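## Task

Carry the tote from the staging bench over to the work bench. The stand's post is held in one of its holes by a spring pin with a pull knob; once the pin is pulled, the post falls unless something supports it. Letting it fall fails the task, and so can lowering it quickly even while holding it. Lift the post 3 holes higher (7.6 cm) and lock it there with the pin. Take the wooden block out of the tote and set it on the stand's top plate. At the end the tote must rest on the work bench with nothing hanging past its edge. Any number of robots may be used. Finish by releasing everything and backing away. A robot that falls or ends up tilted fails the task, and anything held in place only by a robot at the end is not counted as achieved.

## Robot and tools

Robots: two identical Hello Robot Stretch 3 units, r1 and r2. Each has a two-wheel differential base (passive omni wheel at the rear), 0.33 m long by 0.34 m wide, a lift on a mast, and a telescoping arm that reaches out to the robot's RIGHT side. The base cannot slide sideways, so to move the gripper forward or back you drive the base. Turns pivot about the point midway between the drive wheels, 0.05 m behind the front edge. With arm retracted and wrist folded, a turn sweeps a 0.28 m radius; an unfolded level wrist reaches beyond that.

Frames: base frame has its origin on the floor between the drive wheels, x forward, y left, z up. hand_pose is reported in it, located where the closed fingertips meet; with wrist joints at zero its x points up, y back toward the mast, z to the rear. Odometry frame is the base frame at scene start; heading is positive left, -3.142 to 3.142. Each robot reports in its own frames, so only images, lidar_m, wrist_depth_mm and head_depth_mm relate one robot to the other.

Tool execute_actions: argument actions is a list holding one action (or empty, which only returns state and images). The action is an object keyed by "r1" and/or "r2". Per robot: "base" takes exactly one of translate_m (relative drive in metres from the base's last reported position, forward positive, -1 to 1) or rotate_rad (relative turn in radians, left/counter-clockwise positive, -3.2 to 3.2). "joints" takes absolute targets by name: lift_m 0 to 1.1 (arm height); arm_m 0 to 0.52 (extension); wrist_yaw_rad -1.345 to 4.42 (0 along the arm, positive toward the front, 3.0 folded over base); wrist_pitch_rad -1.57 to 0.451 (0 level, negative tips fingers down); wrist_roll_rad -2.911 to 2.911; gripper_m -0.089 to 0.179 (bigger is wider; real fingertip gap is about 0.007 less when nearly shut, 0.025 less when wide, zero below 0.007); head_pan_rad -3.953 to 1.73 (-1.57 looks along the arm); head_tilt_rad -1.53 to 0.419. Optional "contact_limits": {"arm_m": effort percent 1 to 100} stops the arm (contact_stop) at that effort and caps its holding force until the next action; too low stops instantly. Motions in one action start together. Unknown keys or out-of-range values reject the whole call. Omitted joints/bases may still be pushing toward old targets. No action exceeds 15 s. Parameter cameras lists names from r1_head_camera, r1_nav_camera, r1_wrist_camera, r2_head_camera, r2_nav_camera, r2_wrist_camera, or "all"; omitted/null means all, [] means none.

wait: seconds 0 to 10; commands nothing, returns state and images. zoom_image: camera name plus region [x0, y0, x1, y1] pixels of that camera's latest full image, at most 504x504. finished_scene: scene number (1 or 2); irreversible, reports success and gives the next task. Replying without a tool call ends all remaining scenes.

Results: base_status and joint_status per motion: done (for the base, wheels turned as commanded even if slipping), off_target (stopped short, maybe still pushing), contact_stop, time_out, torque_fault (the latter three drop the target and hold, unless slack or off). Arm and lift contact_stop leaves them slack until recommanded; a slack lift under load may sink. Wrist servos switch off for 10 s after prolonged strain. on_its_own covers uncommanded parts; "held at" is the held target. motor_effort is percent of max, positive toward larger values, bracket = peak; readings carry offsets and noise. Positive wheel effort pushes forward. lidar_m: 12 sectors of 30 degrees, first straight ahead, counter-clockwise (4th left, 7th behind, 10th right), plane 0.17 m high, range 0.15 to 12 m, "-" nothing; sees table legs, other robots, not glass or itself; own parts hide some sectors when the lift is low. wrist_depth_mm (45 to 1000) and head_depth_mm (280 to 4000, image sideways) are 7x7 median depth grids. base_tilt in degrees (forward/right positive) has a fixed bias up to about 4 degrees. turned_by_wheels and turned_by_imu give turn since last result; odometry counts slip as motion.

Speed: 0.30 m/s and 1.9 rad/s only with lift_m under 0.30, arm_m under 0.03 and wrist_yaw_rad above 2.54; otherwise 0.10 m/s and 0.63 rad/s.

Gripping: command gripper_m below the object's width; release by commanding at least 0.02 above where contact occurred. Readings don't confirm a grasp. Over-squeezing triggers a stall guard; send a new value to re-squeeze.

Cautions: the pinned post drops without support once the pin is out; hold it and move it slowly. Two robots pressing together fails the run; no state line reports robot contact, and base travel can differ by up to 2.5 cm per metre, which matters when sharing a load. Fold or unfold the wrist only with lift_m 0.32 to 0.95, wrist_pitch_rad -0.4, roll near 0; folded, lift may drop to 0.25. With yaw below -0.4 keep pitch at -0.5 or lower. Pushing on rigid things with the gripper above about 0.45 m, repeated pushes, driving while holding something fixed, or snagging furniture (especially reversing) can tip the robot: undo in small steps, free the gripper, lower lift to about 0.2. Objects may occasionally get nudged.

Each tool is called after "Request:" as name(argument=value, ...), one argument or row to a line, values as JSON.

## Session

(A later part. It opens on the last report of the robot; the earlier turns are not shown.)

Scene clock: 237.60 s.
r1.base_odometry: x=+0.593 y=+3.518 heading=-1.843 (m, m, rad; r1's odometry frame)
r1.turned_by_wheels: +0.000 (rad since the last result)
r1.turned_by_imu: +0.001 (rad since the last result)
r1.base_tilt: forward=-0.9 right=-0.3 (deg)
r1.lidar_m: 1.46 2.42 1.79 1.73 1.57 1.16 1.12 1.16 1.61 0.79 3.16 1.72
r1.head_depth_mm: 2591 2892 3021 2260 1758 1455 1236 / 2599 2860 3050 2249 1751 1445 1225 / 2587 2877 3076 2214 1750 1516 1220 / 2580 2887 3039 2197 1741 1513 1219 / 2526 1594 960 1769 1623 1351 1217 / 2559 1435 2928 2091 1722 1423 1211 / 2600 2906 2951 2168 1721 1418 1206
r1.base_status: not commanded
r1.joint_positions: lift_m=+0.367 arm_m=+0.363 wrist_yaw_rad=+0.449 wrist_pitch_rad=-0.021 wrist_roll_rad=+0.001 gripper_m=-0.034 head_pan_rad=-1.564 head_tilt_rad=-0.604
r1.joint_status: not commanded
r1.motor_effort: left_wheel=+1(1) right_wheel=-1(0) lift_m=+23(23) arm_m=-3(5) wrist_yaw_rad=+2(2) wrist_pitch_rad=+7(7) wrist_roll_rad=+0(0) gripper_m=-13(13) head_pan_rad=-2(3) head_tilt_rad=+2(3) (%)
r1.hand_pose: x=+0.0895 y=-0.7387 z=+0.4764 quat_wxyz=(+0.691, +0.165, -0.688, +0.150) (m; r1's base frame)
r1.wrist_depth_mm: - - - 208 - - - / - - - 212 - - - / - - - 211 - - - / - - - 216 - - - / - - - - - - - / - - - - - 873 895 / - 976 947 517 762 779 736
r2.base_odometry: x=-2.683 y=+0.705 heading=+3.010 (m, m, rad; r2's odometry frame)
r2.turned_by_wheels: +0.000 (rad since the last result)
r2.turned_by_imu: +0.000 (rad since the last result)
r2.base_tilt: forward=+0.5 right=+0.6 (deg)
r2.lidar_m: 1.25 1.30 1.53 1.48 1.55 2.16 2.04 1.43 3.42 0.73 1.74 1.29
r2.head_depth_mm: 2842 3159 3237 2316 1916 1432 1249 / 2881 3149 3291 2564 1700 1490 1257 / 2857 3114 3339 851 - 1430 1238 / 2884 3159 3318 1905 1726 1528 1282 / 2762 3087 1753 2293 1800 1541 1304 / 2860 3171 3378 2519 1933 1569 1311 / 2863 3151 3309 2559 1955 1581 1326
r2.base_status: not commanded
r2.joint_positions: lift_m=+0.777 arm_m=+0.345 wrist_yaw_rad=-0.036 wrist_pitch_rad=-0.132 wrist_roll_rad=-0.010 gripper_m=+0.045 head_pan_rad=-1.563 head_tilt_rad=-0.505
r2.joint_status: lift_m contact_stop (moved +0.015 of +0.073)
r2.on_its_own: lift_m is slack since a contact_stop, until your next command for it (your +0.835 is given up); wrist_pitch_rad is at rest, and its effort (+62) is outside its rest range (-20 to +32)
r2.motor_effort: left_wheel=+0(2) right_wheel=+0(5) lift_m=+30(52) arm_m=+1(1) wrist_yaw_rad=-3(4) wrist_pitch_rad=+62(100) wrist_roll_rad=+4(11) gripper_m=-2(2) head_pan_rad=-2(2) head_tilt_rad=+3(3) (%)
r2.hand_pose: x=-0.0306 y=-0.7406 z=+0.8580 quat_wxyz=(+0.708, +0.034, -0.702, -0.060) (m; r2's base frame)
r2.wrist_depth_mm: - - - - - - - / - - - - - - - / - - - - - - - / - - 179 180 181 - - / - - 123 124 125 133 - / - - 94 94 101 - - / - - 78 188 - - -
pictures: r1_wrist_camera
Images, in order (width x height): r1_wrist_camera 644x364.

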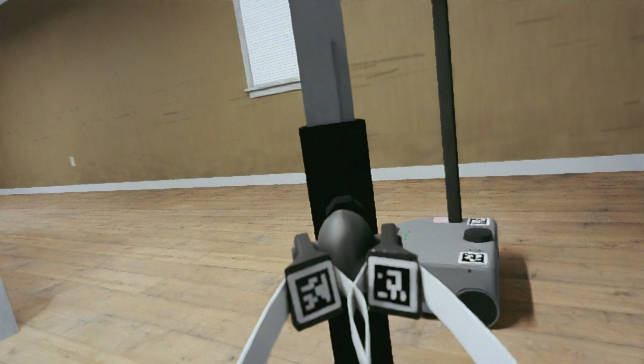

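Request:
execute_actions(
  actions=[
    {"r1":{"joints":{"gripper_m":0.07}},"r2":{"joints":{"lift_m":0.76}}},
  ],
  cameras=[],
)

Request:
execute_actions(
  actions=[
    {"r1":{"base":{"translate_m":0.02},"joints":{"arm_m":0.404,"lift_m":0.372}}},
  ],
  cameras=["r1_wrist_camera"],
)

Request:
execute_actions(
  actions=[
    {"r1":{"joints":{"gripper_m":-0.045}}},
  ],
  cameras=["r1_wrist_camera"],
)

Request:
execute_actions(
  actions=[
    {"r1":{"base":{"translate_m":-0.012},"joints":{"arm_m":0.379}}},
  ],
  cameras=["r1_wrist_camera"],
)

Request:
execute_actions(
  actions=[
    {"r2":{"joints":{"lift_m":0.835}}},
  ],
  cameras=[],
)

Scene clock: 239.57 s.
r1.base_odometry: x=+0.593 y=+3.518 heading=-1.843 (m, m, rad; r1's odometry frame)
r1.turned_by_wheels: +0.000 (rad since the last result)
r1.turned_by_imu: +0.000 (rad since the last result)
r1.base_tilt: forward=-0.9 right=-0.4 (deg)
r1.lidar_m: 1.47 2.43 1.80 1.73 1.57 1.16 1.12 1.17 1.61 0.79 3.17 1.72
r1.head_depth_mm: 2571 2866 3036 2267 1765 1445 1229 / 2577 2880 3078 2231 1755 1442 1230 / 2571 2891 3031 2231 1749 1512 1222 / 2591 2881 3045 2199 1736 1508 1218 / 2534 1556 967 1769 1587 1343 1217 / 2615 1488 2935 2083 1728 1418 1210 / 2597 2886 2936 2171 1711 1417 1203
r1.base_status: not commanded
r1.joint_positions: lift_m=+0.367 arm_m=+0.363 wrist_yaw_rad=+0.449 wrist_pitch_rad=-0.021 wrist_roll_rad=+0.001 gripper_m=+0.070 head_pan_rad=-1.564 head_tilt_rad=-0.604
r1.joint_status: all done
r1.motor_effort: left_wheel=+1(1) right_wheel=+0(1) lift_m=+23(23) arm_m=-4(4) wrist_yaw_rad=+1(2) wrist_pitch_rad=+7(7) wrist_roll_rad=-1(0) gripper_m=+0(90) head_pan_rad=-1(4) head_tilt_rad=+2(2) (%)
r1.hand_pose: x=+0.0895 y=-0.7387 z=+0.4764 quat_wxyz=(+0.691, +0.165, -0.688, +0.150) (m; r1's base frame)
r1.wrist_depth_mm: - - - 207 - - - / - - - 213 - - - / - - - 211 - - - / - - - 215 - - - / - - - 223 - - - / - - - 230 862 - 907 / - - 871 809 772 775 733
r2.base_odometry: x=-2.683 y=+0.705 heading=+3.010 (m, m, rad; r2's odometry frame)
r2.turned_by_wheels: +0.000 (rad since the last result)
r2.turned_by_imu: +0.000 (rad since the last result)
r2.base_tilt: forward=+0.4 right=+0.6 (deg)
r2.lidar_m: 1.25 1.30 1.53 1.48 1.55 2.16 2.04 1.43 3.42 0.73 1.73 1.29
r2.head_depth_mm: 2859 3136 3261 2304 1900 - 1226 / 2880 3113 3273 2528 - 1500 1264 / 2855 3151 3351 838 - 1441 1240 / 2910 3135 3340 1880 1721 1528 1283 / 2758 3118 1754 2290 1787 1548 1295 / 2868 3181 3422 2520 1931 1563 1311 / 2883 3149 3270 2561 1965 1582 1317
r2.base_status: not commanded
r2.joint_positions: lift_m=+0.760 arm_m=+0.345 wrist_yaw_rad=-0.036 wrist_pitch_rad=-0.079 wrist_roll_rad=-0.010 gripper_m=+0.045 head_pan_rad=-1.563 head_tilt_rad=-0.505
r2.joint_status: all done
r2.on_its_own: wrist_pitch_rad is at rest, and its effort (+37) is outside its rest range (-20 to +32)
r2.motor_effort: left_wheel=+0(0) right_wheel=-1(1) lift_m=+27(29) arm_m=+1(1) wrist_yaw_rad=-4(3) wrist_pitch_rad=+37(58) wrist_roll_rad=+4(4) gripper_m=-1(2) head_pan_rad=-2(2) head_tilt_rad=+3(3) (%)
r2.hand_pose: x=-0.0307 y=-0.7433 z=+0.8543 quat_wxyz=(+0.710, +0.016, -0.703, -0.041) (m; r2's base frame)
r2.wrist_depth_mm: - - - - - - - / - - - - - - - / - - - - - - - / - - 182 183 187 - - / - - 117 118 119 129 - / - - 87 87 98 - - / - - 73 179 - - -
pictures: none
No camera images: the call's "cameras" was empty. Leave "cameras" out to get every camera's image.

Scene clock: 240.93 s.
r1.base_odometry: x=+0.588 y=+3.498 heading=-1.843 (m, m, rad; r1's odometry frame)
r1.turned_by_wheels: +0.000 (rad since the last result)
r1.turned_by_imu: +0.000 (rad since the last result)
r1.base_tilt: forward=-0.9 right=-0.4 (deg)
r1.lidar_m: 1.45 2.43 1.79 1.73 1.59 1.18 1.14 1.19 1.64 0.79 3.16 1.70
r1.head_depth_mm: 2592 2888 3081 2250 1767 1453 1234 / 2588 2848 3064 2243 1758 1439 1229 / 2611 2882 3087 2238 1744 1463 1235 / 2584 2908 3036 2207 1743 1357 1219 / 2584 1463 962 1769 1622 1345 1215 / 2596 2844 2966 2102 1722 1422 1212 / 2612 2889 2966 2174 1713 1420 1202
r1.base_status: done
r1.joint_positions: lift_m=+0.372 arm_m=+0.404 wrist_yaw_rad=+0.449 wrist_pitch_rad=-0.021 wrist_roll_rad=+0.001 gripper_m=+0.070 head_pan_rad=-1.564 head_tilt_rad=-0.604
r1.joint_status: all done
r1.motor_effort: left_wheel=+1(4) right_wheel=-1(5) lift_m=+32(34) arm_m=+4(1) wrist_yaw_rad=+1(1) wrist_pitch_rad=+6(6) wrist_roll_rad=+0(0) gripper_m=+0(0) head_pan_rad=-3(2) head_tilt_rad=+3(3) (%)
r1.hand_pose: x=+0.0895 y=-0.7790 z=+0.4810 quat_wxyz=(+0.691, +0.165, -0.688, +0.150) (m; r1's base frame)
r1.wrist_depth_mm: - - - 163 - - - / - - - 168 - - - / - - - 170 - - - / - - - 170 - - - / - - - 174 969 - - / - - - 180 795 - 932 / - - 879 807 774 760 737
r2.base_odometry: x=-2.683 y=+0.705 heading=+3.010 (m, m, rad; r2's odometry frame)
r2.turned_by_wheels: +0.000 (rad since the last result)
r2.turned_by_imu: +0.000 (rad since the last result)
r2.base_tilt: forward=+0.5 right=+0.7 (deg)
r2.lidar_m: 1.25 1.30 1.53 1.48 1.55 2.16 2.04 1.43 3.42 0.73 1.72 1.29
r2.head_depth_mm: 2810 3140 3202 2316 1886 - 1230 / 2832 3146 3280 2491 - 1507 1256 / 2818 3155 3334 836 - 1437 1237 / 2879 3096 3309 1879 1718 1527 1283 / 2822 3129 1733 2364 1801 1545 1303 / 2864 3165 3390 2515 1928 1561 1315 / 2875 3175 3278 2545 1947 1581 1323
r2.base_status: not commanded
r2.joint_positions: lift_m=+0.760 arm_m=+0.345 wrist_yaw_rad=-0.036 wrist_pitch_rad=-0.079 wrist_roll_rad=-0.010 gripper_m=+0.045 head_pan_rad=-1.563 head_tilt_rad=-0.505
r2.joint_status: not commanded
r2.on_its_own: wrist_pitch_rad is at rest, and its effort (+37) is outside its rest range (-20 to +32)
r2.motor_effort: left_wheel=+0(0) right_wheel=-1(1) lift_m=+27(27) arm_m=+1(1) wrist_yaw_rad=-3(3) wrist_pitch_rad=+37(37) wrist_roll_rad=+4(4) gripper_m=-1(1) head_pan_rad=-2(2) head_tilt_rad=+1(3) (%)
r2.hand_pose: x=-0.0307 y=-0.7433 z=+0.8543 quat_wxyz=(+0.710, +0.016, -0.703, -0.041) (m; r2's base frame)
r2.wrist_depth_mm: - - - - - - - / - - - - - - - / - - - - - - - / - - 182 184 185 - - / - - 117 118 119 129 - / - - 87 87 98 - - / - - 73 179 - - -
pictures: r1_wrist_camera
Images, in order (width x height): r1_wrist_camera 644x364.

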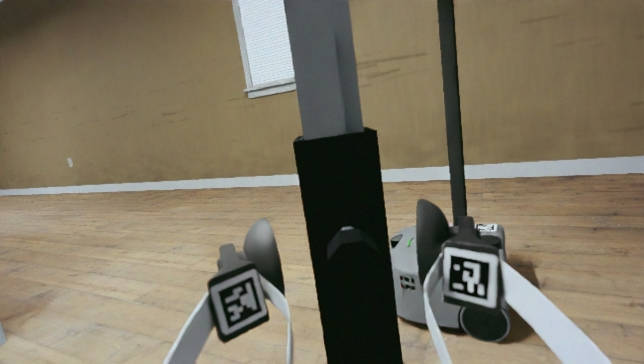

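Scene clock: 242.57 s.
r1.base_odometry: x=+0.588 y=+3.498 heading=-1.844 (m, m, rad; r1's odometry frame)
r1.turned_by_wheels: -0.001 (rad since the last result)
r1.turned_by_imu: -0.001 (rad since the last result)
r1.base_tilt: forward=-1.0 right=-0.3 (deg)
r1.lidar_m: 1.45 2.43 1.79 1.73 1.60 1.18 1.14 1.19 1.64 0.79 3.16 1.70
r1.head_depth_mm: 2597 2873 3042 2261 1763 1452 1235 / 2613 2884 3064 2236 1756 1446 1226 / 2587 2868 3068 2235 1753 1462 1237 / 2605 2899 3035 2200 1748 1347 1216 / 2558 1466 962 1772 1612 1350 1210 / 2606 2822 2966 2096 1718 1423 1210 / 2599 2912 2945 2162 1708 1417 1205
r1.base_status: not commanded
r1.joint_positions: lift_m=+0.372 arm_m=+0.404 wrist_yaw_rad=+0.450 wrist_pitch_rad=-0.022 wrist_roll_rad=+0.000 gripper_m=-0.044 head_pan_rad=-1.564 head_tilt_rad=-0.604
r1.joint_status: all done
r1.motor_effort: left_wheel=-7(7) right_wheel=+18(19) lift_m=+32(32) arm_m=+5(4) wrist_yaw_rad=+1(4) wrist_pitch_rad=+7(7) wrist_roll_rad=+0(0) gripper_m=-29(100) head_pan_rad=-2(3) head_tilt_rad=+3(3) (%)
r1.hand_pose: x=+0.0897 y=-0.7789 z=+0.4807 quat_wxyz=(+0.691, +0.166, -0.687, +0.150) (m; r1's base frame)
r1.wrist_depth_mm: - - - 164 - - - / - - - 169 - - - / - - - 171 - - - / - - - 171 - - - / - - - 173 - - - / - - - 161 - 924 942 / - - 919 188 788 781 746
r2.base_odometry: x=-2.683 y=+0.705 heading=+3.010 (m, m, rad; r2's odometry frame)
r2.turned_by_wheels: +0.000 (rad since the last result)
r2.turned_by_imu: +0.000 (rad since the last result)
r2.base_tilt: forward=+0.5 right=+0.6 (deg)
r2.lidar_m: 1.25 1.31 1.53 1.48 1.54 2.16 2.05 1.43 3.41 0.73 1.73 1.29
r2.head_depth_mm: 2858 3095 3284 2323 1887 - 1227 / 2858 3172 3327 2492 - 1496 1257 / 2876 3124 3339 833 - 1407 1243 / 2868 3134 3296 1877 1721 1530 1291 / 2808 3086 1748 2359 1801 1546 1297 / 2860 3114 3414 2500 1935 1557 1311 / 2880 3135 3291 2564 1951 1587 1321
r2.base_status: not commanded
r2.joint_positions: lift_m=+0.760 arm_m=+0.345 wrist_yaw_rad=-0.036 wrist_pitch_rad=-0.079 wrist_roll_rad=-0.010 gripper_m=+0.045 head_pan_rad=-1.563 head_tilt_rad=-0.505
r2.joint_status: not commanded
r2.on_its_own: wrist_pitch_rad is at rest, and its effort (+37) is outside its rest range (-20 to +32)
r2.motor_effort: left_wheel=+0(0) right_wheel=-1(1) lift_m=+27(27) arm_m=+1(2) wrist_yaw_rad=-4(3) wrist_pitch_rad=+37(37) wrist_roll_rad=+4(4) gripper_m=-2(1) head_pan_rad=-2(2) head_tilt_rad=+3(3) (%)
r2.hand_pose: x=-0.0307 y=-0.7433 z=+0.8543 quat_wxyz=(+0.710, +0.016, -0.703, -0.041) (m; r2's base frame)
r2.wrist_depth_mm: - - - - - - - / - - - - - - - / - - - - - - - / - - 182 184 187 - - / - - 118 118 119 129 - / - - 87 87 98 - - / - - 73 180 - - -
pictures: r1_wrist_camera
Images, in order (width x height): r1_wrist_camera 644x364.

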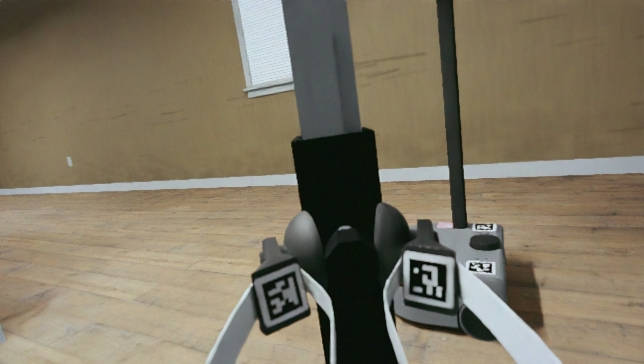

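Scene clock: 244.17 s.
r1.base_odometry: x=+0.591 y=+3.510 heading=-1.844 (m, m, rad; r1's odometry frame)
r1.turned_by_wheels: +0.000 (rad since the last result)
r1.turned_by_imu: +0.042 (rad since the last result)
r1.base_tilt: forward=-1.0 right=-0.3 (deg)
r1.lidar_m: 1.47 2.34 1.78 1.73 1.51 1.15 1.12 1.18 1.69 0.79 3.20 1.46
r1.head_depth_mm: 2555 2820 3012 2253 1762 1455 1239 / 2566 2861 3036 2234 1751 1446 1234 / 2581 2865 3040 2223 1747 1504 1232 / 2595 2899 3019 2135 1733 1429 1219 / 2532 1347 967 1784 1635 1341 1215 / 2634 2905 2972 2172 1715 1422 1206 / 2614 2947 2939 2161 1709 1413 1205
r1.base_status: done
r1.joint_positions: lift_m=+0.372 arm_m=+0.381 wrist_yaw_rad=+0.391 wrist_pitch_rad=-0.017 wrist_roll_rad=+0.000 gripper_m=-0.037 head_pan_rad=-1.564 head_tilt_rad=-0.604
r1.joint_status: all done
r1.on_its_own: gripper_m is held at -0.038, not at your -0.045, by its stall guard, which is still easing; arm_m is at rest, and its effort (-22) is outside its rest range (-14 to +14); wrist_yaw_rad is at rest, and its effort (+65) is outside its rest range (-12 to +12)
r1.motor_effort: left_wheel=-5(13) right_wheel=+8(43) lift_m=+32(31) arm_m=-22(26) wrist_yaw_rad=+65(66) wrist_pitch_rad=+5(7) wrist_roll_rad=+0(0) gripper_m=-33(35) head_pan_rad=-3(2) head_tilt_rad=+3(3) (%)
r1.hand_pose: x=+0.0760 y=-0.7624 z=+0.4820 quat_wxyz=(+0.695, +0.143, -0.692, +0.131) (m; r1's base frame)
r1.wrist_depth_mm: - - - 181 - - - / - - - 186 - - - / - - - 189 - - - / - - - 189 - - - / - - - 190 191 - - / - - - 198 201 - 930 / - - 928 813 755 782 767
r2.base_odometry: x=-2.683 y=+0.705 heading=+3.010 (m, m, rad; r2's odometry frame)
r2.turned_by_wheels: +0.000 (rad since the last result)
r2.turned_by_imu: +0.000 (rad since the last result)
r2.base_tilt: forward=+0.6 right=+0.6 (deg)
r2.lidar_m: 1.25 1.30 1.53 1.48 1.54 2.16 2.04 1.42 3.39 0.73 1.73 1.29
r2.head_depth_mm: 2841 3138 3220 2331 1894 - 1232 / 2856 3176 3302 2448 - 1496 1256 / 2872 3084 3322 840 - 1429 1239 / 2840 3119 3328 1891 1250 1530 1293 / 2750 3112 1747 2293 1818 1545 1301 / 2869 3144 3410 2543 1936 1557 1313 / 2885 3142 3319 2552 1969 1567 1323
r2.base_status: not commanded
r2.joint_positions: lift_m=+0.760 arm_m=+0.345 wrist_yaw_rad=-0.036 wrist_pitch_rad=-0.086 wrist_roll_rad=-0.010 gripper_m=+0.045 head_pan_rad=-1.563 head_tilt_rad=-0.505
r2.joint_status: not commanded
r2.on_its_own: wrist_pitch_rad is at rest, and its effort (+40) is outside its rest range (-20 to +32)
r2.motor_effort: left_wheel=+0(0) right_wheel=+0(1) lift_m=+28(28) arm_m=+1(1) wrist_yaw_rad=-3(3) wrist_pitch_rad=+40(42) wrist_roll_rad=+4(4) gripper_m=-1(2) head_pan_rad=-1(2) head_tilt_rad=+3(3) (%)
r2.hand_pose: x=-0.0307 y=-0.7430 z=+0.8526 quat_wxyz=(+0.709, +0.018, -0.703, -0.043) (m; r2's base frame)
r2.wrist_depth_mm: - - - - - - - / - - - - - - - / - - - - - - - / - - 182 183 185 - - / - - 119 120 120 130 - / - - 88 88 99 - - / - - 73 182 - - -
pictures: r1_wrist_camera
Images, in order (width x height): r1_wrist_camera 644x364.

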